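# Flip the front cover, snap it on, set unit on conveyor

## Task

Rotate the front cover so it faces the correct way, press it onto the base until it clicks into place, make sure the assembled unit ends up resting on the conveyor belt, and then release it so neither gripper is holding anything.

## Robot and tools

Robot: two six-joint arms, left_arm and right_arm, each with a parallel two-finger gripper. The only way to move them is execute_actions. Parts can occasionally be tugged while held, or loose ones nudged, by an outside disturbance. Nothing may leave the table, and the arms must not collide with or press hard against each other.

Frame: every reported position uses one shared scene frame in metres. The origin sits on the table surface midway between the arms, +z is up, +x extends out across the table, and left_arm is on the +y side. The names left and right refer to the arms, not to image sides. A gripper's fingers point along its own +z and close along its own y. end_effector_position is the point between the pads, about 1 cm short of the fingertips. Printed hand positions can be slightly wrong, more so when the arm is stretched far.

execute_actions: argument actions is a list holding zero or one item. An empty list just reports the current state. An item with rows and optional steps (1 to 15, default 15) is a motion; each step lasts 1/30 s. rows holds 1 to 15 rows; each row drives one step, and if there are fewer rows than steps, the final row keeps being used. An item with only steps (up to 300) is a wait that sends nothing new and returns once that many steps have elapsed since the previous result. Optional pictures (true/false) chooses whether camera images come back; by default they do. A refused call moves nothing.

Row layout: always 14 numbers covering both arms, even if one stays still. First left_arm: waist, shoulder, elbow, wrist pitch, wrist yaw, wrist roll, opening; then the same seven for right_arm. The six joint values are absolute target angles in radians, in the same form as the Joint positions line, not offsets. Nominal ranges: waist -2.618 to 3.054, shoulder 0.000 to 3.142, elbow 0.000 to 3.142, wrist pitch -1.571 to 1.571, wrist yaw -1.571 to 1.571, wrist roll -2.094 to 2.094. The true ends may differ by up to 0.036 rad either way. A call is refused when a target exceeds a range end by more than 0.036 rad and is also beyond the joint's last reported angle. Targets past the real end are clipped there, and the result may print "joint sent to its limit" (possibly referring to an earlier, still-running action); absence of that line does not prove more travel exists. Opening is an absolute value from -1 (closed) to +1 (fully open, 0.094 m pad gap).

Motion limits: each step the commanded angle is held within a fixed distance of the measured one: 0.202 rad waist, 0.258 shoulder, 0.238 elbow, 0.573 wrist pitch, 0.522 wrist yaw and roll. If the targets would move a gripper more than 70 mm from where it is, all of that arm's targets are pulled back proportionally. So distant goals need several calls. Between calls the arms keep heading to the last row sent until everything has nearly stopped or a step is HELD; after that only a new action moves them further. Fingers already moving finish their motion.

Gripping: grip_measured reports actual finger opening on the command scale (-1 to 1); Joint positions gives it in metres. Each gripper's reading may be off by about 1 mm, constantly. Away from the extremes the fingers go to where grip_measured would equal your number. To hold a part, command an opening below grip_measured: about 0.03 lower gives a firm grip, less gives a softer one. Pad force tops out around 50 to 62 N (lower on some grippers, and weaker on parts under about 2 mm thick); first contact can spike briefly.

Result lines: the state line lists each arm's end_effector_position and end_effector_quat_wxyz. Joint positions and Joint velocities give, per arm, six joints (rad, rad/s) and then the pad gap (m, m/s). "joint command not followed" means a clearance check changed or blocked some joint targets; the rest of the row still ran. HELD marks steps where your row was partly or wholly not sent. Joint torques are listed in joint order without the gripper; they include offsets, scale factors, friction and noise, and are nonzero even in free air. MOTOR HOT appears from 75 °C when a held load heats a motor; at 90 °C that arm halts for 10 s, and at 100 °C it goes limp and drops, both shown as OVER-TEMPERATURE FAULT. Avoid long static loads.

zoom_image: camera is one of cam_head_left, cam_head_right, cam_high, cam_low (504x504) or cam_left_wrist, cam_right_wrist (616x616); region is [x0, y0, x1, y1] in pixels of that camera's latest image, origin top-left, at most 504 by 504. It returns an enlarged, more detailed view.

finished_scene: argument scene is the number of the current scene. It ends that scene irreversibly and reports success; call it only after the cover is seated, the unit sits on the conveyor, and both grippers are open and clear. Replying without any tool call also ends things.

Avoid: dropping parts, slamming or shoving hard, knocking anything off the table, and arm-to-arm contact. Smooth moves with less effort are preferred.

Each tool is called after "Request:" as name(argument=value, ...), one argument or row to a line, values as JSON.

## Session

Request:
execute_actions(
  actions=[],
)

Scene clock: 0.00 s of 7280.00 s.
left_arm: end_effector_position=(+0.3253, +0.0443, +0.2544) grip_measured=+1.000 end_effector_quat_wxyz=(+0.474, +0.756, +0.452, -0.013) | right_arm: end_effector_position=(+0.6879, -0.3264, +0.1976) grip_measured=+1.000 end_effector_quat_wxyz=(+0.736, -0.336, +0.557, +0.188)
Joint positions: left_arm=[-0.204  1.297  1.173 -0.655  0.671  1.555  0.094] | right_arm=[-0.136  2.63   1.978  0.991 -1.086  0.009  0.094]
Joint velocities: left_arm=[ 0.002 -0.012 -0.002  0.037 -0.051  0.022  0.   ] | right_arm=[ 0.002  0.007 -0.012 -0.007  0.007  0.007  0.   ]
Joint torques (N m, as the arm reports them, + toward a larger angle): no reading
Motor temperatures (°C, as the motors report them): left_arm=[22 23 23 25 24 25] | right_arm=[21 24 23 24 25 22]

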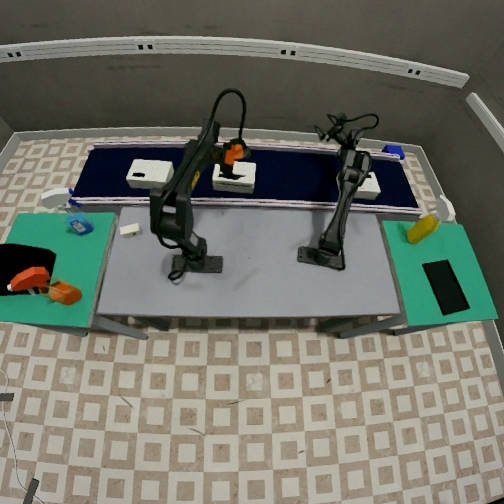

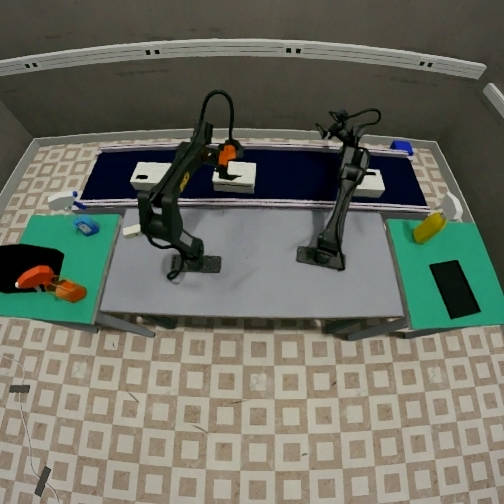

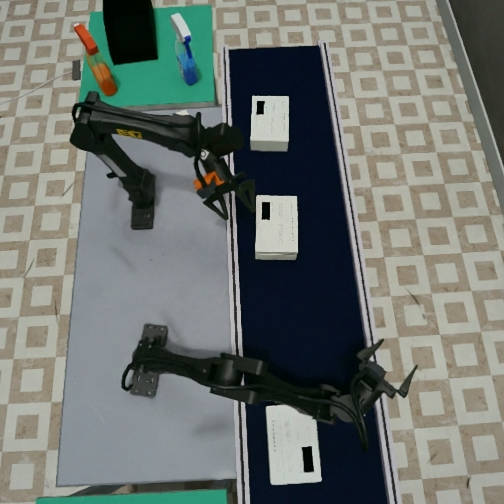

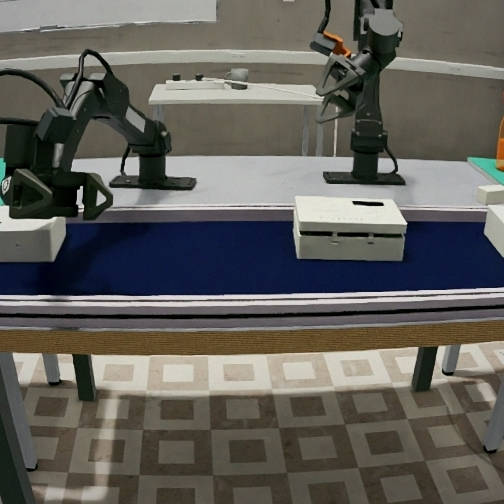

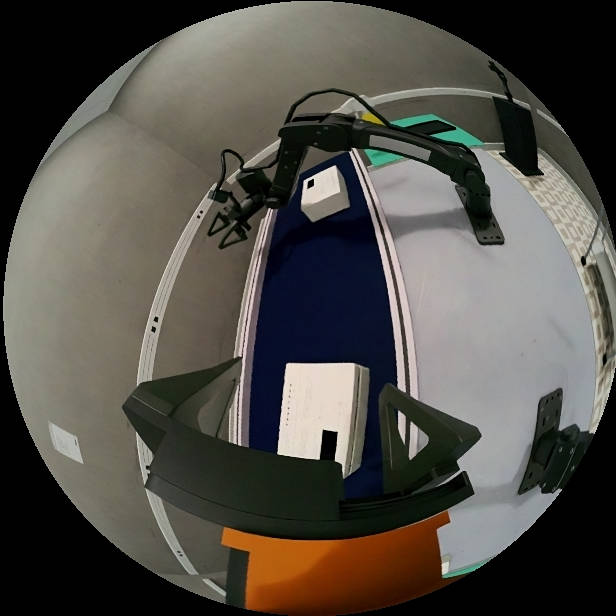

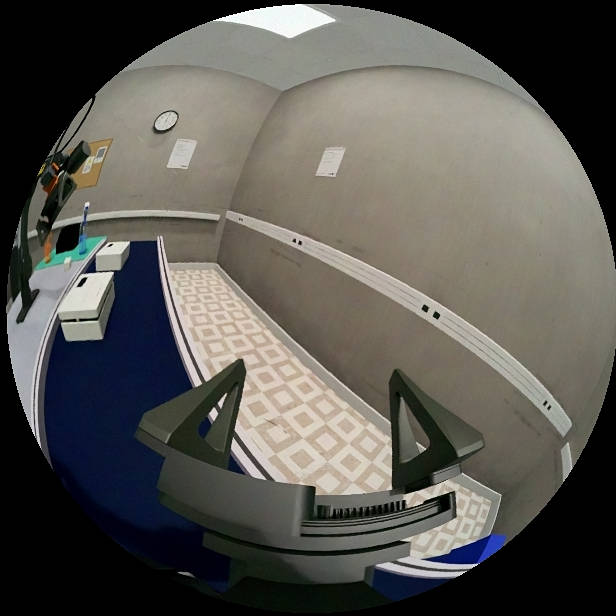

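Request:
zoom_image(
  camera="cam_low",
  region=[270, 170, 430, 280],
)

Request:
zoom_image(
  camera="cam_high",
  region=[200, 80, 360, 280],
)

Request:
zoom_image(
  camera="cam_right_wrist",
  region=[30, 230, 160, 360],
)

Region (270, 170, 430, 280) of cam_low's 504x504 image, scaled by 3.150, with more detail than that image has; it fills the top 346 rows of this view, and the rest is white.

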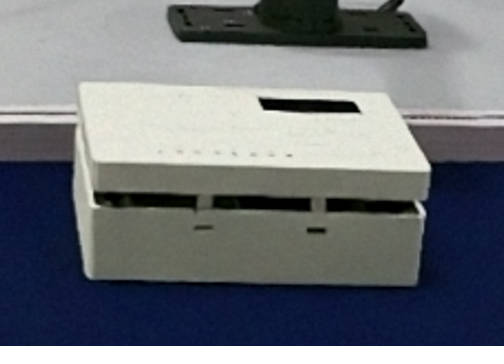

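Region (200, 80, 360, 280) of cam_high's 504x504 image, scaled by 2.520, with more detail than that image has; it fills the left 403 columns of this view, and the rest is white.

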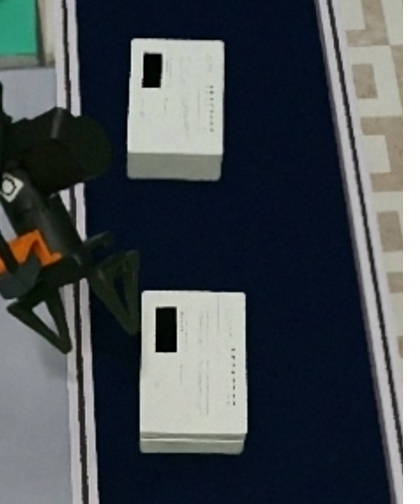

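Region (30, 230, 160, 360) of cam_right_wrist's 616x616 image, scaled by 3.877, with more detail than that image has.

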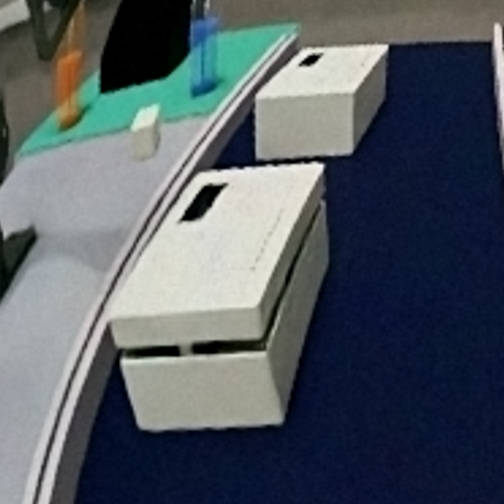

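Request:
execute_actions(
  actions=[
    {"rows":[[0,1.5,1.3,-1.37,0,0,1,0,1.5,1.3,-1.37,0,0,1]]},
  ],
  pictures=false,
)

Request:
execute_actions(
  actions=[
    {"steps":90},
  ],
)

Scene clock: 12.00 s of 7280.00 s.
left_arm: end_effector_position=(+0.2725, +0.2157, +0.1345) grip_measured=+1.000 end_effector_quat_wxyz=(+0.018, +0.179, +0.983, -0.021) | right_arm: end_effector_position=(+0.5246, -0.3388, +0.1802) grip_measured=+1.000 end_effector_quat_wxyz=(+0.409, +0.052, +0.911, +0.030)
Joint positions: left_arm=[ 0.     1.512  1.274 -1.305  0.048  0.344  0.094] | right_arm=[ 0.01   1.688  1.309 -0.355 -0.14   0.004  0.094]
Joint velocities: left_arm=[-0.007 -0.012  0.046 -0.403 -0.3   -2.308  0.   ] | right_arm=[-0.09  -1.59  -0.002 -2.059  0.608 -0.081  0.   ]
Joint torques (N m, as the arm reports them, + toward a larger angle): left_arm=[-0.24 -5.95  7.67  0.51 -0.09 -0.09] | right_arm=[ -0.22 -10.73   8.37   1.06  -0.06  -0.01]
Motor temperatures (°C, as the motors report them): left_arm=[22 24 25 26 24 25] | right_arm=[21 34 24 26 25 22]
Steps of this call (steps 1 to 90: nothing new was sent; then 8.50 s passed at rest; steps 91 to 105: all 15 steps of this action). Readings (joint positions):
91: left_arm=[-0.194 1.309 1.187 -0.693 0.641 1.515] | right_arm=[-0.124 2.590 1.924 0.923 -1.005 0.004]
92: left_arm=[-0.171 1.331 1.211 -0.747 0.595 1.462] | right_arm=[-0.109 2.517 1.825 0.798 -0.894 0.004]
94: left_arm=[-0.109 1.388 1.245 -0.844 0.483 1.352] | right_arm=[-0.058 2.360 1.645 0.570 -0.685 0.004]
98: left_arm=[-0.020 1.486 1.268 -1.082 0.231 1.025] | right_arm=[0.027 2.082 1.395 0.219 -0.395 0.004]
105: the state above

Scene clock: 15.00 s of 7280.00 s.
left_arm: end_effector_position=(+0.2616, +0.2225, +0.1349) grip_measured=+1.000 end_effector_quat_wxyz=(-0.008, +0.011, +1.000, -0.005) | right_arm: end_effector_position=(+0.2965, -0.3231, +0.1442) grip_measured=+1.000 end_effector_quat_wxyz=(+0.007, +0.089, +0.996, +0.004)
Joint positions: left_arm=[ 0.     1.512  1.276 -1.351  0.011  0.006  0.094] | right_arm=[ 0.008  1.499  1.302 -1.359 -0.01   0.004  0.094]
Joint velocities: left_arm=[-0.007  0.002  0.007 -0.022 -0.037  0.007  0.   ] | right_arm=[-0.012 -0.012 -0.012  0.007  0.037 -0.095  0.   ]
Joint torques (N m, as the arm reports them, + toward a larger angle): left_arm=[-0.02 -5.73  7.46  0.33 -0.1  -0.13] | right_arm=[-0.71 -6.1   7.42 -0.05  0.09 -0.02]
Motor temperatures (°C, as the motors report them): left_arm=[22 24 25 26 24 25] | right_arm=[21 33 25 26 25 22]
Steps of this call (steps 1 to 45: the robot went on to your last target; steps 46 to 90: nothing new was sent). Readings (joint positions):
1: left_arm=[0.000 1.512 1.275 -1.315 0.040 0.276] | right_arm=[0.008 1.636 1.309 -0.424 -0.121 0.004]
2: left_arm=[0.000 1.512 1.276 -1.323 0.033 0.221] | right_arm=[0.008 1.589 1.309 -0.493 -0.104 0.004]
4: left_arm=[0.000 1.512 1.276 -1.335 0.024 0.143] | right_arm=[0.008 1.521 1.309 -0.631 -0.080 0.004]
8: left_arm=[0.000 1.512 1.276 -1.345 0.015 0.062] | right_arm=[0.008 1.498 1.309 -0.922 -0.048 0.004]
90: the state above
All arms were judged still, so your last target was given up. Only a new action makes them travel on or press farther. Fingers that are still opening or closing keep moving.

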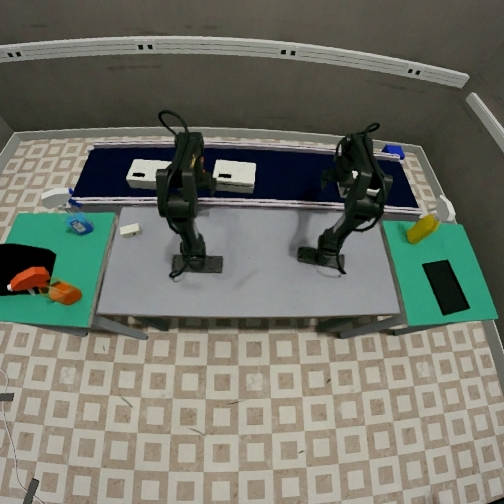

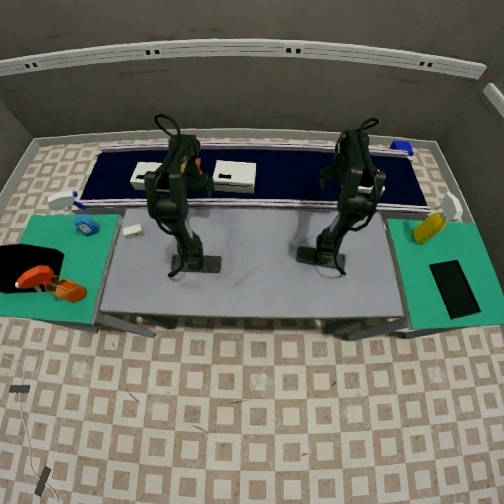

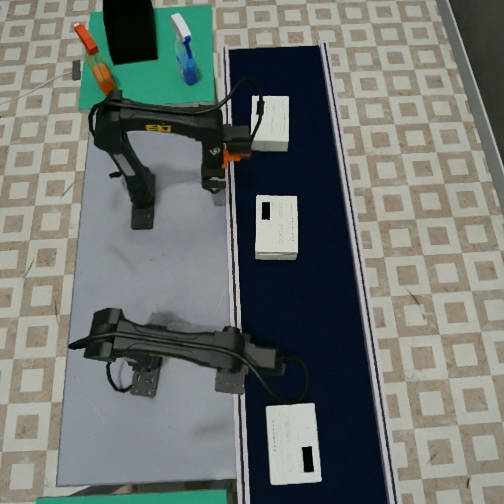

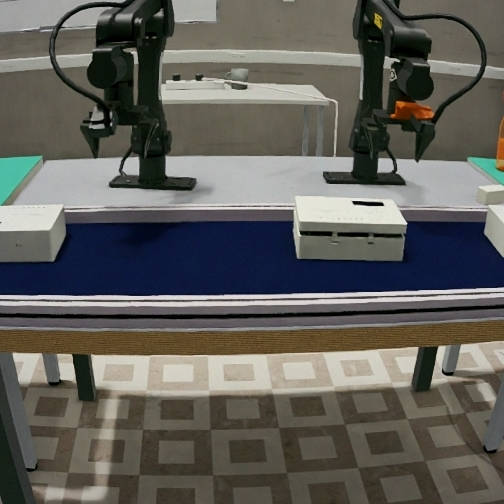

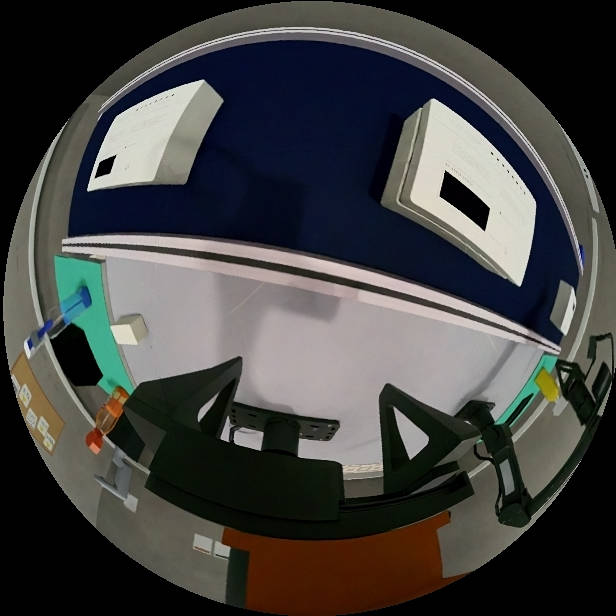

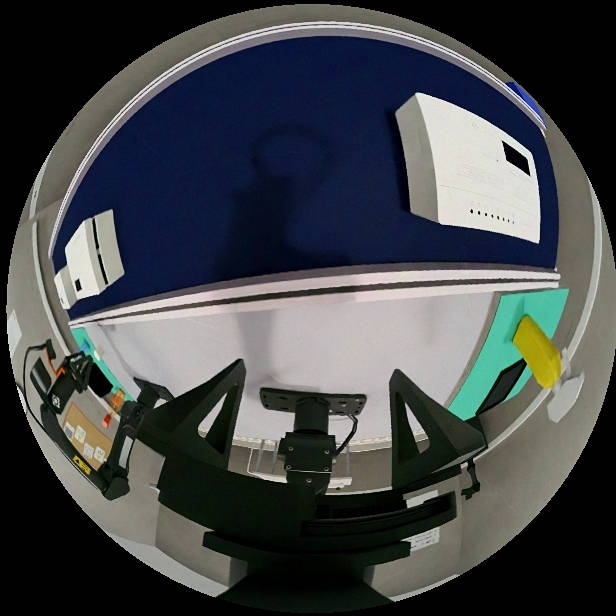

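Request:
zoom_image(
  camera="cam_left_wrist",
  region=[360, 80, 580, 300],
)

Request:
zoom_image(
  camera="cam_low",
  region=[280, 60, 504, 280],
)

Region (360, 80, 580, 300) of cam_left_wrist's 616x616 image, scaled by 2.291, with more detail than that image has.

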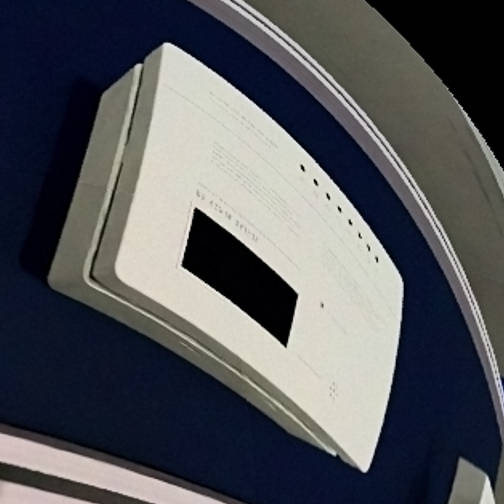

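Region (280, 60, 504, 280) of cam_low's 504x504 image, scaled by 2.250, with more detail than that image has; it fills the top 495 rows of this view, and the rest is white.

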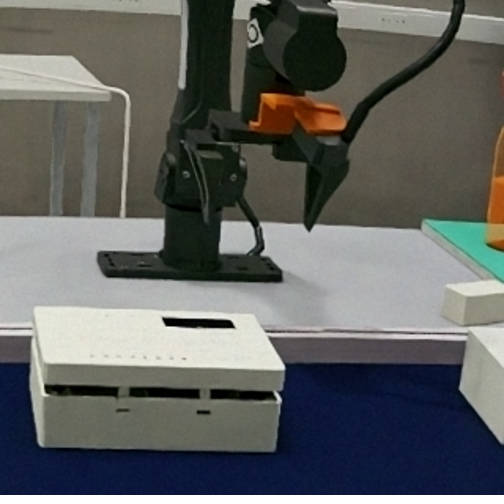

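Request:
execute_actions(
  actions=[
    {"rows":[[0,1.3,1.3,-1.37,0,0,1,0.27,1.5,1.3,0.3,-1.47,1.57,-0.2]]},
  ],
  pictures=false,
)

Request:
execute_actions(
  actions=[
    {"rows":[[0,1.3,1.3,-1.37,0,0,1,0.27,2.027,0.892,1.135,-1.47,1.57,-0.2]]},
  ],
  pictures=false,
)

Request:
execute_actions(
  actions=[
    {"steps":20},
  ],
)

Scene clock: 49.57 s of 7280.00 s.
left_arm: end_effector_position=(+0.2559, +0.2227, +0.1910) grip_measured=+1.000 end_effector_quat_wxyz=(+0.109, +0.011, +0.994, -0.006) | right_arm: end_effector_position=(+0.4333, -0.1123, +0.2845) grip_measured=-0.198 end_effector_quat_wxyz=(+0.175, +0.158, +0.813, +0.533)
Joint positions: left_arm=[ 0.     1.295  1.299 -1.356  0.011  0.006  0.094] | right_arm=[ 0.258  1.5    1.3   -0.427 -0.886  0.934  0.038]
Joint velocities: left_arm=[-0.002 -0.017  0.017 -0.081 -0.051 -0.081  0.   ] | right_arm=[ 0.012 -0.002 -0.017  2.542 -2.337  2.293 -0.   ]
Joint torques (N m, as the arm reports them, + toward a larger angle): left_arm=[-0.03 -2.81  5.98  0.84 -0.1  -0.12] | right_arm=[ 0.69 -7.25  8.85  1.27 -0.34 -0.06]
Motor temperatures (°C, as the motors report them): left_arm=[22 25 27 25 24 25] | right_arm=[21 28 25 25 25 22]
Steps of this call (steps 1 to 90: nothing new was sent; then 31.07 s passed at rest; steps 91 to 105: all 15 steps of this action). Readings (joint positions):
91: left_arm=[0.000 1.491 1.273 -1.345 0.011 0.006] | right_arm=[0.018 1.499 1.300 -1.339 -0.036 0.044]
92: left_arm=[0.000 1.454 1.269 -1.343 0.011 0.006] | right_arm=[0.043 1.499 1.300 -1.294 -0.080 0.096]
94: left_arm=[0.000 1.358 1.276 -1.347 0.011 0.006] | right_arm=[0.110 1.500 1.300 -1.188 -0.173 0.195]
98: left_arm=[0.000 1.284 1.299 -1.355 0.011 0.006] | right_arm=[0.213 1.500 1.300 -0.953 -0.397 0.422]
105: the state above

Scene clock: 50.07 s of 7280.00 s.
left_arm: end_effector_position=(+0.2559, +0.2227, +0.1910) grip_measured=+1.000 end_effector_quat_wxyz=(+0.109, +0.011, +0.994, -0.006) | right_arm: end_effector_position=(+0.4099, -0.0746, +0.1035) grip_measured=-0.198 end_effector_quat_wxyz=(-0.089, +0.147, +0.713, +0.680)
Joint positions: left_arm=[ 0.     1.295  1.299 -1.356  0.011  0.006  0.094] | right_arm=[ 0.262  2.08   0.859  0.85  -1.406  1.538  0.038]
Joint velocities: left_arm=[ 0.002 -0.012 -0.007  0.007 -0.022  0.022  0.   ] | right_arm=[-0.002 -0.403  0.125  1.722 -0.403  0.227 -0.   ]
Joint torques (N m, as the arm reports them, + toward a larger angle): left_arm=[-0.02 -2.8   5.9   0.87 -0.1  -0.12] | right_arm=[  0.59 -12.98   8.32   1.2   -0.39  -0.02]
Motor temperatures (°C, as the motors report them): left_arm=[22 25 27 25 24 25] | right_arm=[21 28 25 25 25 22]
Steps of this call (steps 1 to 15: all 15 steps of this action). Readings (joint positions):
1: left_arm=[0.000 1.295 1.299 -1.356 0.011 0.006] | right_arm=[0.258 1.514 1.282 -0.324 -0.964 1.007]
2: left_arm=[0.000 1.295 1.299 -1.356 0.011 0.006] | right_arm=[0.259 1.535 1.255 -0.212 -1.039 1.076]
4: left_arm=[0.000 1.295 1.299 -1.356 0.011 0.006] | right_arm=[0.260 1.619 1.178 -0.027 -1.150 1.198]
8: left_arm=[0.000 1.295 1.299 -1.356 0.011 0.006] | right_arm=[0.260 1.877 0.989 0.318 -1.290 1.377]
15: the state above

Scene clock: 50.73 s of 7280.00 s.
left_arm: end_effector_position=(+0.2559, +0.2227, +0.1910) grip_measured=+1.000 end_effector_quat_wxyz=(+0.109, +0.011, +0.994, -0.006) | right_arm: end_effector_position=(+0.4101, -0.0733, +0.1505) grip_measured=-0.198 end_effector_quat_wxyz=(-0.006, +0.029, +0.708, +0.705)
Joint positions: left_arm=[ 0.     1.295  1.299 -1.356  0.011  0.006  0.094] | right_arm=[ 0.262  2.035  0.879  1.11  -1.458  1.574  0.038]
Joint velocities: left_arm=[-0.012 -0.012 -0.017  0.037  0.007  0.022  0.   ] | right_arm=[ 0.017 -0.002  0.007 -0.022  0.037 -0.051 -0.   ]
Joint torques (N m, as the arm reports them, + toward a larger angle): left_arm=[-0.02 -2.8   5.91  0.87 -0.11 -0.12] | right_arm=[  0.63 -10.87   7.45   1.18  -0.13   0.  ]
Motor temperatures (°C, as the motors report them): left_arm=[22 25 27 25 24 25] | right_arm=[21 28 25 25 25 22]
Steps of this call (steps 1 to 20: the robot went on to your last target). Readings (joint positions):
1: left_arm=[0.000 1.295 1.299 -1.356 0.011 0.006] | right_arm=[0.262 2.067 0.864 0.905 -1.415 1.545]
2: left_arm=[0.000 1.295 1.299 -1.356 0.011 0.006] | right_arm=[0.262 2.054 0.869 0.951 -1.423 1.550]
4: left_arm=[0.000 1.295 1.299 -1.356 0.011 0.006] | right_arm=[0.262 2.038 0.877 1.022 -1.435 1.558]
8: left_arm=[0.000 1.295 1.299 -1.356 0.011 0.006] | right_arm=[0.262 2.035 0.879 1.083 -1.449 1.567]
20: the state above

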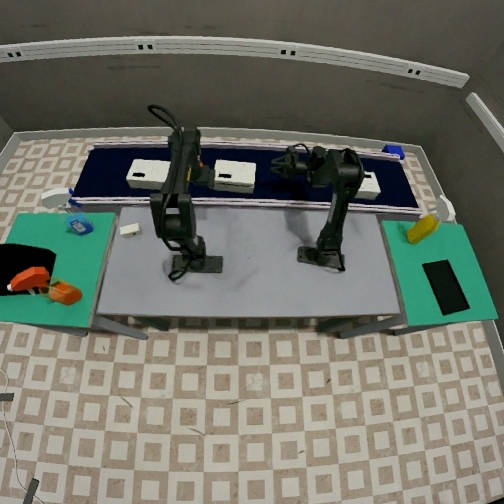

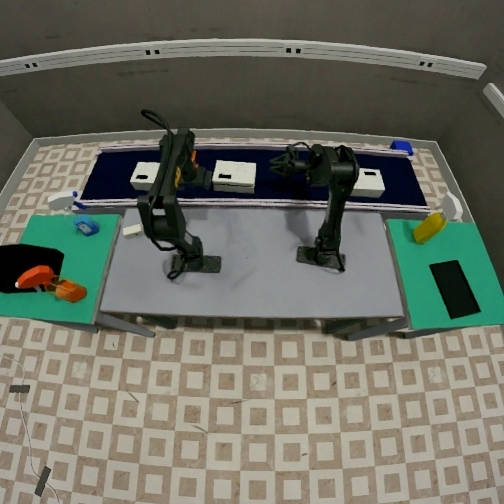

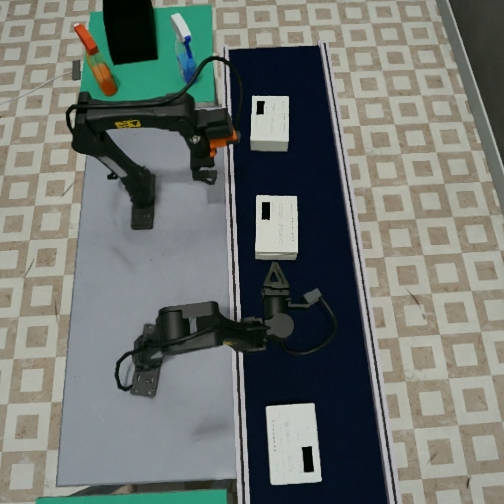

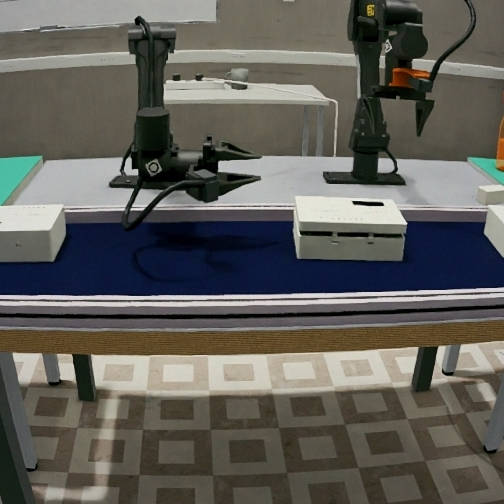

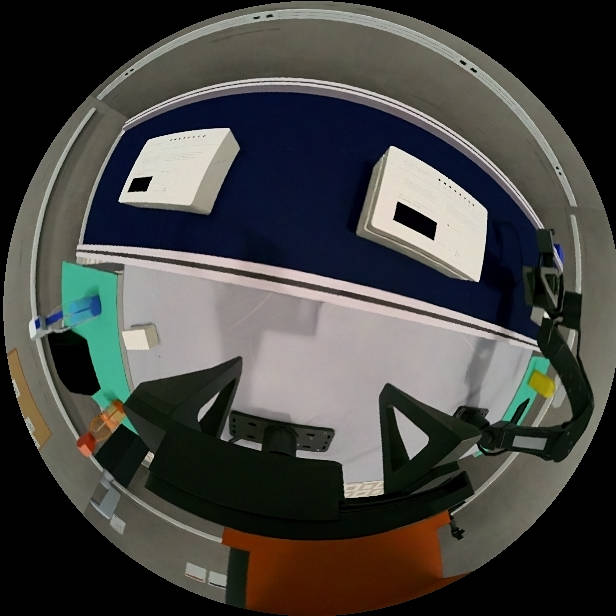

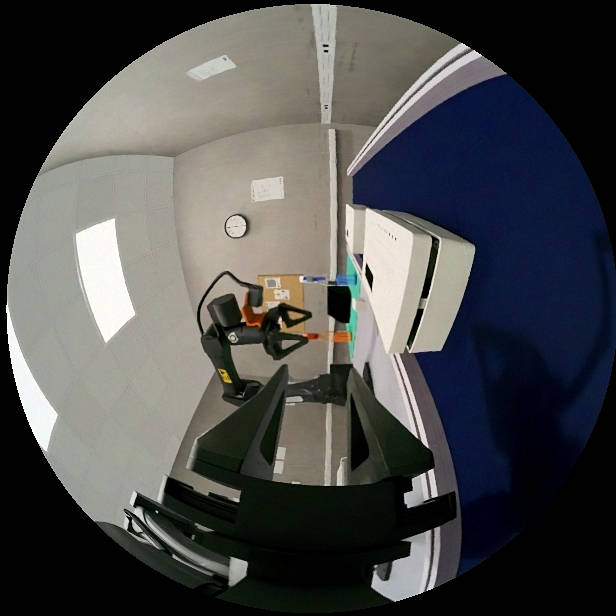

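Request:
execute_actions(
  actions=[
    {"rows":[[0,1.3,1.3,-1.37,0,0,1,0.29,2.05,0.885,1.11,-1.45,1.51,-0.2],[0,1.3,1.3,-1.37,0,0,1,0.29,2.05,0.885,1.11,-1.45,1.51,-0.2],[0,1.3,1.3,-1.37,0,0,1,0.31,2.07,0.88,1.09,-1.43,1.45,-0.2],[0,1.3,1.3,-1.37,0,0,1,0.31,2.07,0.88,1.09,-1.43,1.45,-0.2],[0,1.3,1.3,-1.37,0,0,1,0.33,2.09,0.875,1.07,-1.41,1.39,-0.2],[0,1.3,1.3,-1.37,0,0,1,0.33,2.09,0.875,1.07,-1.41,1.39,-0.2],[0,1.3,1.3,-1.37,0,0,1,0.35,2.115,0.87,1.045,-1.39,1.33,-0.2],[0,1.3,1.3,-1.37,0,0,1,0.35,2.115,0.87,1.045,-1.39,1.33,-0.2],[0,1.3,1.3,-1.37,0,0,1,0.37,2.137,0.86,1.02,-1.37,1.27,-0.2]]},
  ],
  pictures=false,
)

Request:
execute_actions(
  actions=[
    {"steps":15},
  ],
)

Request:
zoom_image(
  camera="cam_low",
  region=[130, 130, 430, 290],
)

Scene clock: 66.23 s of 7280.00 s.
left_arm: end_effector_position=(+0.2559, +0.2227, +0.1910) grip_measured=+1.000 end_effector_quat_wxyz=(+0.109, +0.011, +0.994, -0.006) | right_arm: end_effector_position=(+0.3951, -0.0357, +0.0997) grip_measured=-0.198 end_effector_quat_wxyz=(+0.001, -0.008, +0.722, +0.691)
Joint positions: left_arm=[ 0.     1.295  1.299 -1.356  0.011  0.006  0.094] | right_arm=[ 0.369  2.139  0.866  1.03  -1.388  1.319  0.038]
Joint velocities: left_arm=[ 0.012 -0.007  0.002 -0.007 -0.022 -0.081  0.   ] | right_arm=[-0.022  0.002 -0.002 -0.066  0.081 -0.198 -0.001]
Joint torques (N m, as the arm reports them, + toward a larger angle): left_arm=[-0.03 -2.81  5.92  0.87 -0.1  -0.12] | right_arm=[  0.15 -10.73   5.12   1.09  -0.09  -0.16]
Motor temperatures (°C, as the motors report them): left_arm=[22 24 27 25 24 25] | right_arm=[21 31 25 27 25 22]
Steps of this call (steps 1 to 15: the robot went on to your last target; steps 16 to 90: nothing new was sent; then 12.00 s passed at rest; steps 91 to 105: all 15 steps of this action). Readings (joint positions):
91: left_arm=[0.000 1.295 1.299 -1.356 0.011 0.006] | right_arm=[0.264 2.035 0.879 1.112 -1.459 1.568]
92: left_arm=[0.000 1.295 1.299 -1.356 0.011 0.006] | right_arm=[0.267 2.036 0.879 1.112 -1.458 1.559]
94: left_arm=[0.000 1.295 1.299 -1.356 0.011 0.006] | right_arm=[0.283 2.046 0.879 1.111 -1.451 1.527]
98: left_arm=[0.000 1.295 1.299 -1.356 0.011 0.006] | right_arm=[0.329 2.088 0.879 1.090 -1.425 1.437]
105: the state above

Scene clock: 66.73 s of 7280.00 s.
left_arm: end_effector_position=(+0.2559, +0.2227, +0.1910) grip_measured=+1.000 end_effector_quat_wxyz=(+0.109, +0.011, +0.994, -0.006) | right_arm: end_effector_position=(+0.3971, -0.0357, +0.0991) grip_measured=-0.198 end_effector_quat_wxyz=(+0.016, -0.014, +0.723, +0.690)
Joint positions: left_arm=[ 0.     1.295  1.299 -1.356  0.011  0.006  0.094] | right_arm=[ 0.369  2.139  0.866  1.028 -1.376  1.288  0.038]
Joint velocities: left_arm=[-0.017 -0.017 -0.002 -0.022 -0.022  0.037  0.   ] | right_arm=[ 0.027 -0.002  0.012  0.007 -0.022  0.007 -0.001]
Joint torques (N m, as the arm reports them, + toward a larger angle): left_arm=[-0.02 -2.8   5.91  0.88 -0.1  -0.12] | right_arm=[  0.09 -10.74   5.06   0.97  -0.07  -0.13]
Motor temperatures (°C, as the motors report them): left_arm=[22 24 27 25 24 25] | right_arm=[21 31 25 27 25 22]
Steps of this call (steps 1 to 15: the robot went on to your last target). Readings (joint positions):
1: left_arm=[0.000 1.295 1.299 -1.356 0.011 0.006] | right_arm=[0.369 2.139 0.866 1.029 -1.385 1.313]
2: left_arm=[0.000 1.295 1.299 -1.356 0.011 0.006] | right_arm=[0.369 2.139 0.866 1.029 -1.383 1.307]
4: left_arm=[0.000 1.295 1.299 -1.356 0.011 0.006] | right_arm=[0.369 2.139 0.866 1.028 -1.380 1.300]
8: left_arm=[0.000 1.295 1.299 -1.356 0.011 0.006] | right_arm=[0.369 2.139 0.866 1.028 -1.377 1.292]
15: the state above

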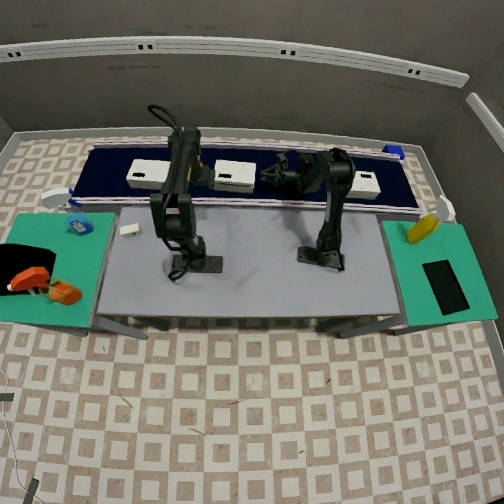

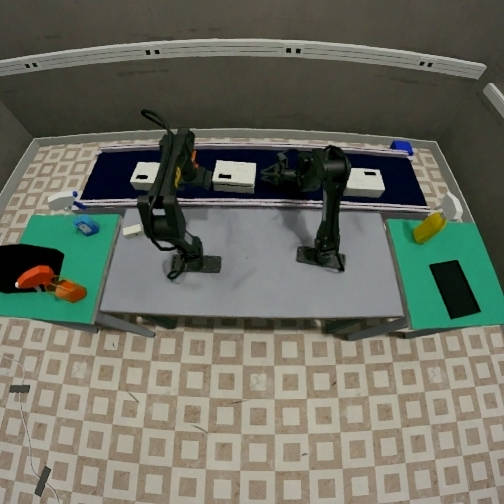

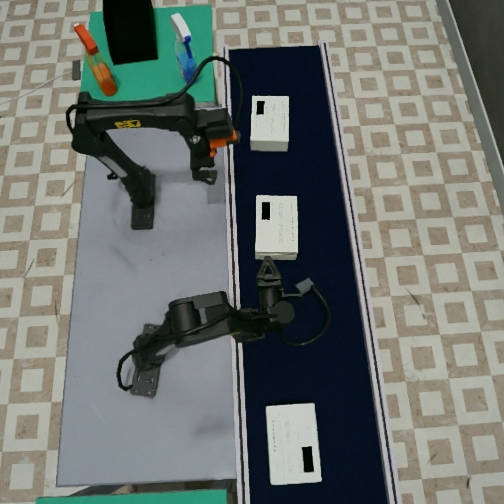

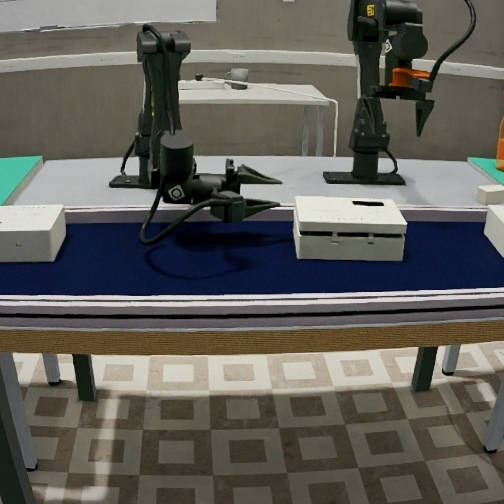

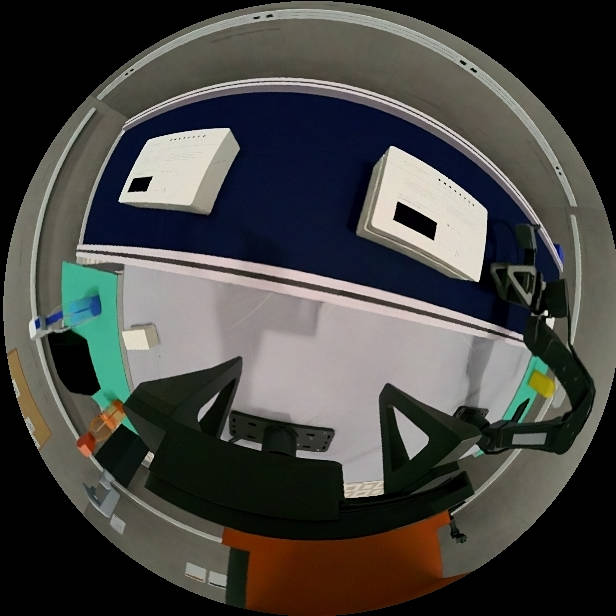

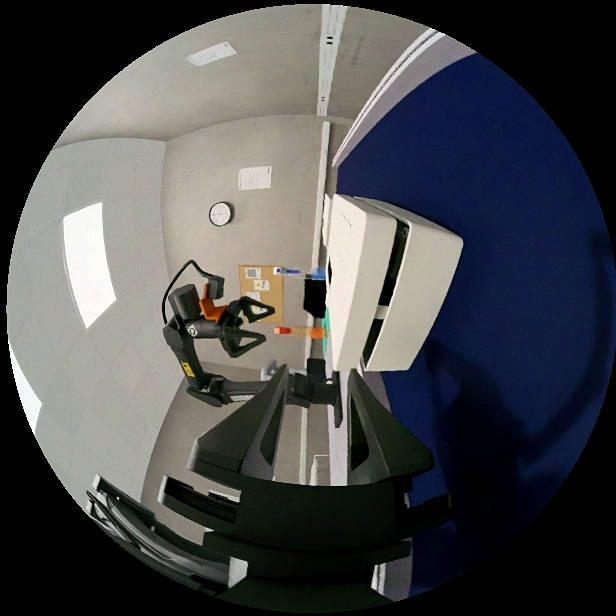

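Region (130, 130, 430, 290) of cam_low's 504x504 image, scaled by 1.680, with more detail than that image has; it fills the top 269 rows of this view, and the rest is white.

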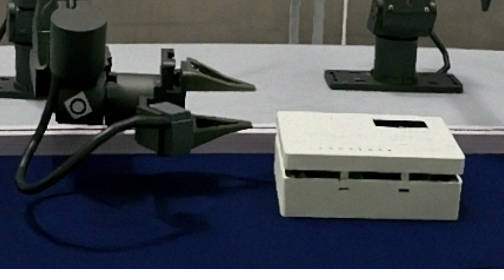

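Request:
execute_actions(
  actions=[
    {"rows":[[0,1.3,1.3,-1.37,0,0,1,0.37,2.16,0.90,1.01,-1.37,1.29,-0.2],[0,1.3,1.3,-1.37,0,0,1,0.37,2.16,0.90,1.01,-1.37,1.29,-0.2],[0,1.3,1.3,-1.37,0,0,1,0.37,2.19,0.95,1.0,-1.37,1.29,-0.2],[0,1.3,1.3,-1.37,0,0,1,0.37,2.19,0.95,1.0,-1.37,1.29,-0.2],[0,1.3,1.3,-1.37,0,0,1,0.37,2.225,1.0,0.98,-1.37,1.29,-0.2],[0,1.3,1.3,-1.37,0,0,1,0.37,2.225,1.0,0.98,-1.37,1.29,-0.2],[0,1.3,1.3,-1.37,0,0,1,0.37,2.26,1.05,0.97,-1.37,1.29,-0.2],[0,1.3,1.3,-1.37,0,0,1,0.37,2.26,1.05,0.97,-1.37,1.29,-0.2],[0,1.3,1.3,-1.37,0,0,1,0.37,2.295,1.10,0.95,-1.37,1.29,-0.2],[0,1.3,1.3,-1.37,0,0,1,0.37,2.295,1.10,0.95,-1.37,1.29,-0.2],[0,1.3,1.3,-1.37,0,0,1,0.37,2.329,1.14,0.94,-1.37,1.29,-0.2]]},
  ],
  pictures=false,
)

Request:
execute_actions(
  actions=[
    {"steps":15},
  ],
)

Request:
zoom_image(
  camera="cam_low",
  region=[200, 150, 360, 280],
)

Request:
zoom_image(
  camera="cam_right_wrist",
  region=[220, 220, 460, 460],
)

Scene clock: 81.07 s of 7280.00 s.
left_arm: end_effector_position=(+0.2559, +0.2227, +0.1910) grip_measured=+1.000 end_effector_quat_wxyz=(+0.109, +0.011, +0.994, -0.006) | right_arm: end_effector_position=(+0.4498, -0.0261, +0.0775) grip_measured=-0.198 end_effector_quat_wxyz=(+0.015, -0.009, +0.724, +0.689)
Joint positions: left_arm=[ 0.     1.295  1.299 -1.356  0.011  0.006  0.094] | right_arm=[ 0.369  2.324  1.116  0.961 -1.368  1.294  0.038]
Joint velocities: left_arm=[-0.002 -0.022  0.002  0.007  0.066 -0.022  0.   ] | right_arm=[ 0.007  0.061  0.002 -0.168  0.095 -0.007  0.001]
Joint torques (N m, as the arm reports them, + toward a larger angle): left_arm=[-0.02 -2.8   5.91  0.88 -0.1  -0.12] | right_arm=[  0.15 -12.31   8.25   1.03  -0.16  -0.03]
Motor temperatures (°C, as the motors report them): left_arm=[22 24 27 25 24 25] | right_arm=[21 33 25 27 25 22]
Steps of this call (steps 1 to 15: the robot went on to your last target; steps 16 to 90: nothing new was sent; then 10.83 s passed at rest; steps 91 to 105: all 15 steps of this action). Readings (joint positions):
91: left_arm=[0.000 1.295 1.299 -1.356 0.011 0.006] | right_arm=[0.369 2.141 0.867 1.028 -1.375 1.287]
92: left_arm=[0.000 1.295 1.299 -1.356 0.011 0.006] | right_arm=[0.369 2.144 0.871 1.027 -1.375 1.289]
94: left_arm=[0.000 1.295 1.299 -1.356 0.011 0.006] | right_arm=[0.369 2.164 0.899 1.021 -1.377 1.291]
98: left_arm=[0.000 1.295 1.299 -1.356 0.011 0.006] | right_arm=[0.369 2.232 0.999 1.001 -1.374 1.293]
105: the state above

Scene clock: 81.57 s of 7280.00 s.
left_arm: end_effector_position=(+0.2559, +0.2227, +0.1910) grip_measured=+1.000 end_effector_quat_wxyz=(+0.109, +0.011, +0.994, -0.006) | right_arm: end_effector_position=(+0.4494, -0.0261, +0.0753) grip_measured=-0.198 end_effector_quat_wxyz=(+0.010, -0.004, +0.725, +0.688)
Joint positions: left_arm=[ 0.     1.295  1.299 -1.356  0.011  0.006  0.094] | right_arm=[ 0.369  2.326  1.116  0.95  -1.368  1.295  0.038]
Joint velocities: left_arm=[-0.017 -0.022 -0.002  0.022  0.037  0.007  0.   ] | right_arm=[-0.002 -0.007  0.007  0.037 -0.066 -0.095  0.001]
Joint torques (N m, as the arm reports them, + toward a larger angle): left_arm=[-0.02 -2.8   5.9   0.88 -0.11 -0.12] | right_arm=[  0.08 -12.14   8.26   0.96  -0.17  -0.03]
Motor temperatures (°C, as the motors report them): left_arm=[22 24 27 25 24 25] | right_arm=[21 33 25 27 25 22]
Steps of this call (steps 1 to 15: the robot went on to your last target). Readings (joint positions):
1: left_arm=[0.000 1.295 1.299 -1.356 0.011 0.006] | right_arm=[0.369 2.326 1.116 0.957 -1.368 1.294]
2: left_arm=[0.000 1.295 1.299 -1.356 0.011 0.006] | right_arm=[0.369 2.326 1.116 0.954 -1.368 1.295]
4: left_arm=[0.000 1.295 1.299 -1.356 0.011 0.006] | right_arm=[0.369 2.326 1.116 0.951 -1.368 1.295]
8: left_arm=[0.000 1.295 1.299 -1.356 0.011 0.006] | right_arm=[0.369 2.326 1.116 0.950 -1.368 1.295]
15: the state above

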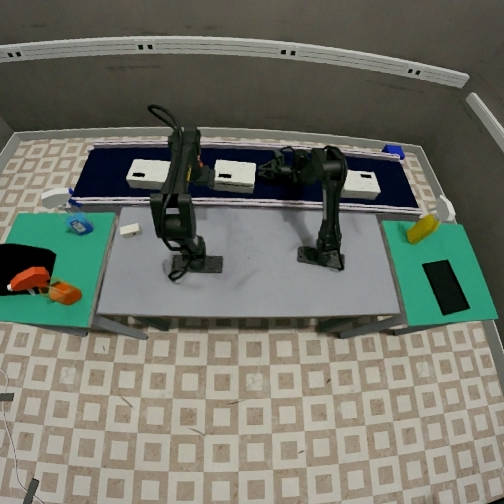

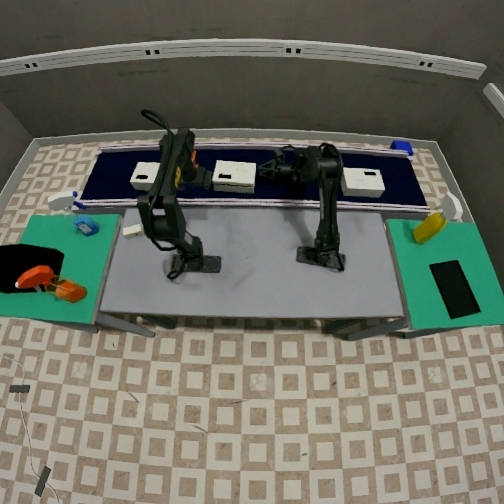

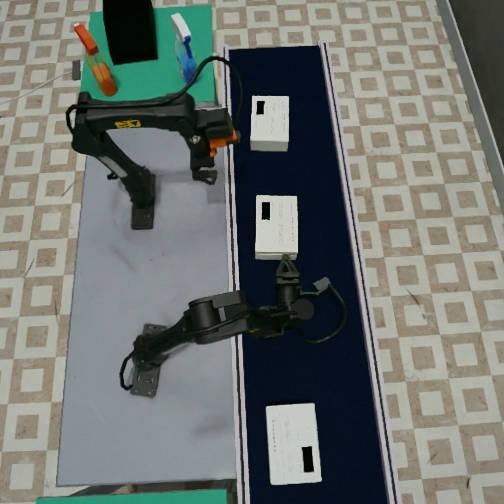

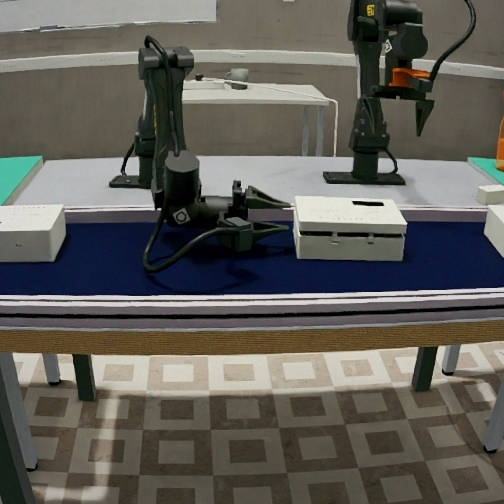

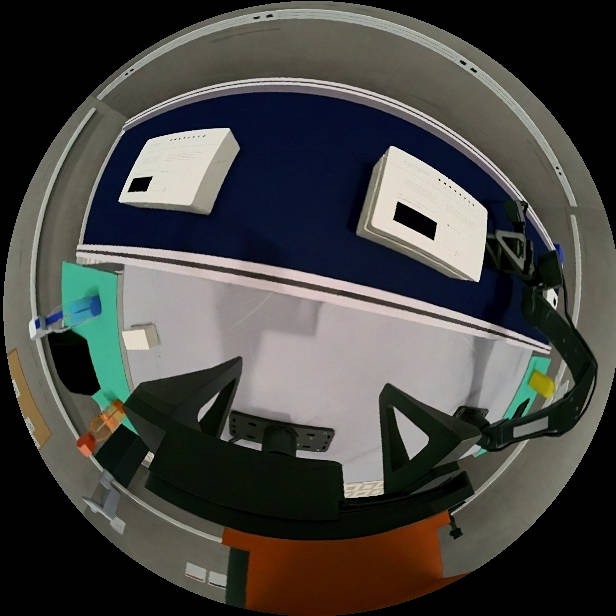

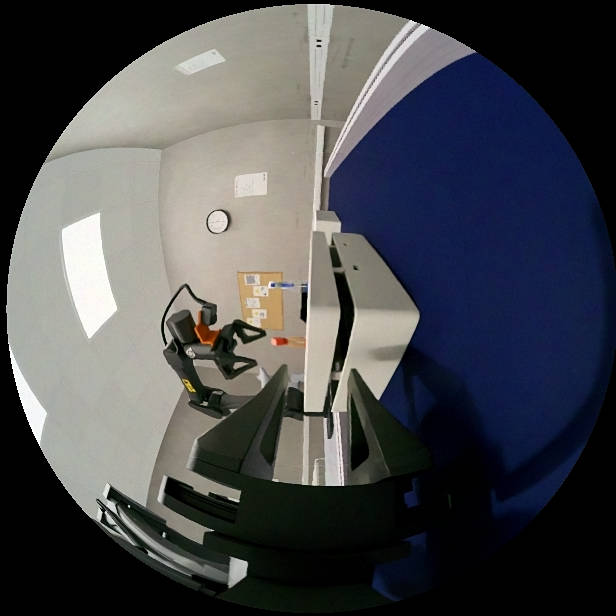

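Region (200, 150, 360, 280) of cam_low's 504x504 image, scaled by 3.150, with more detail than that image has; it fills the top 410 rows of this view, and the rest is white.

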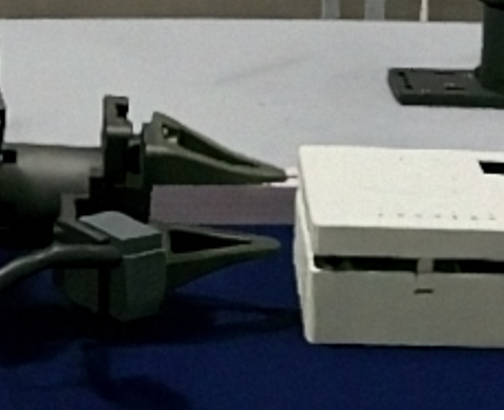

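Region (220, 220, 460, 460) of cam_right_wrist's 616x616 image, scaled by 2.100, with more detail than that image has.

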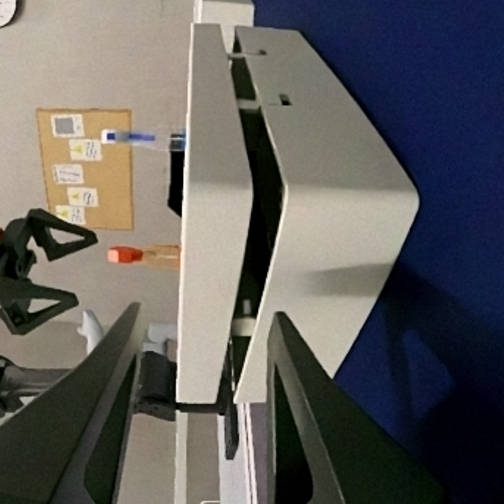

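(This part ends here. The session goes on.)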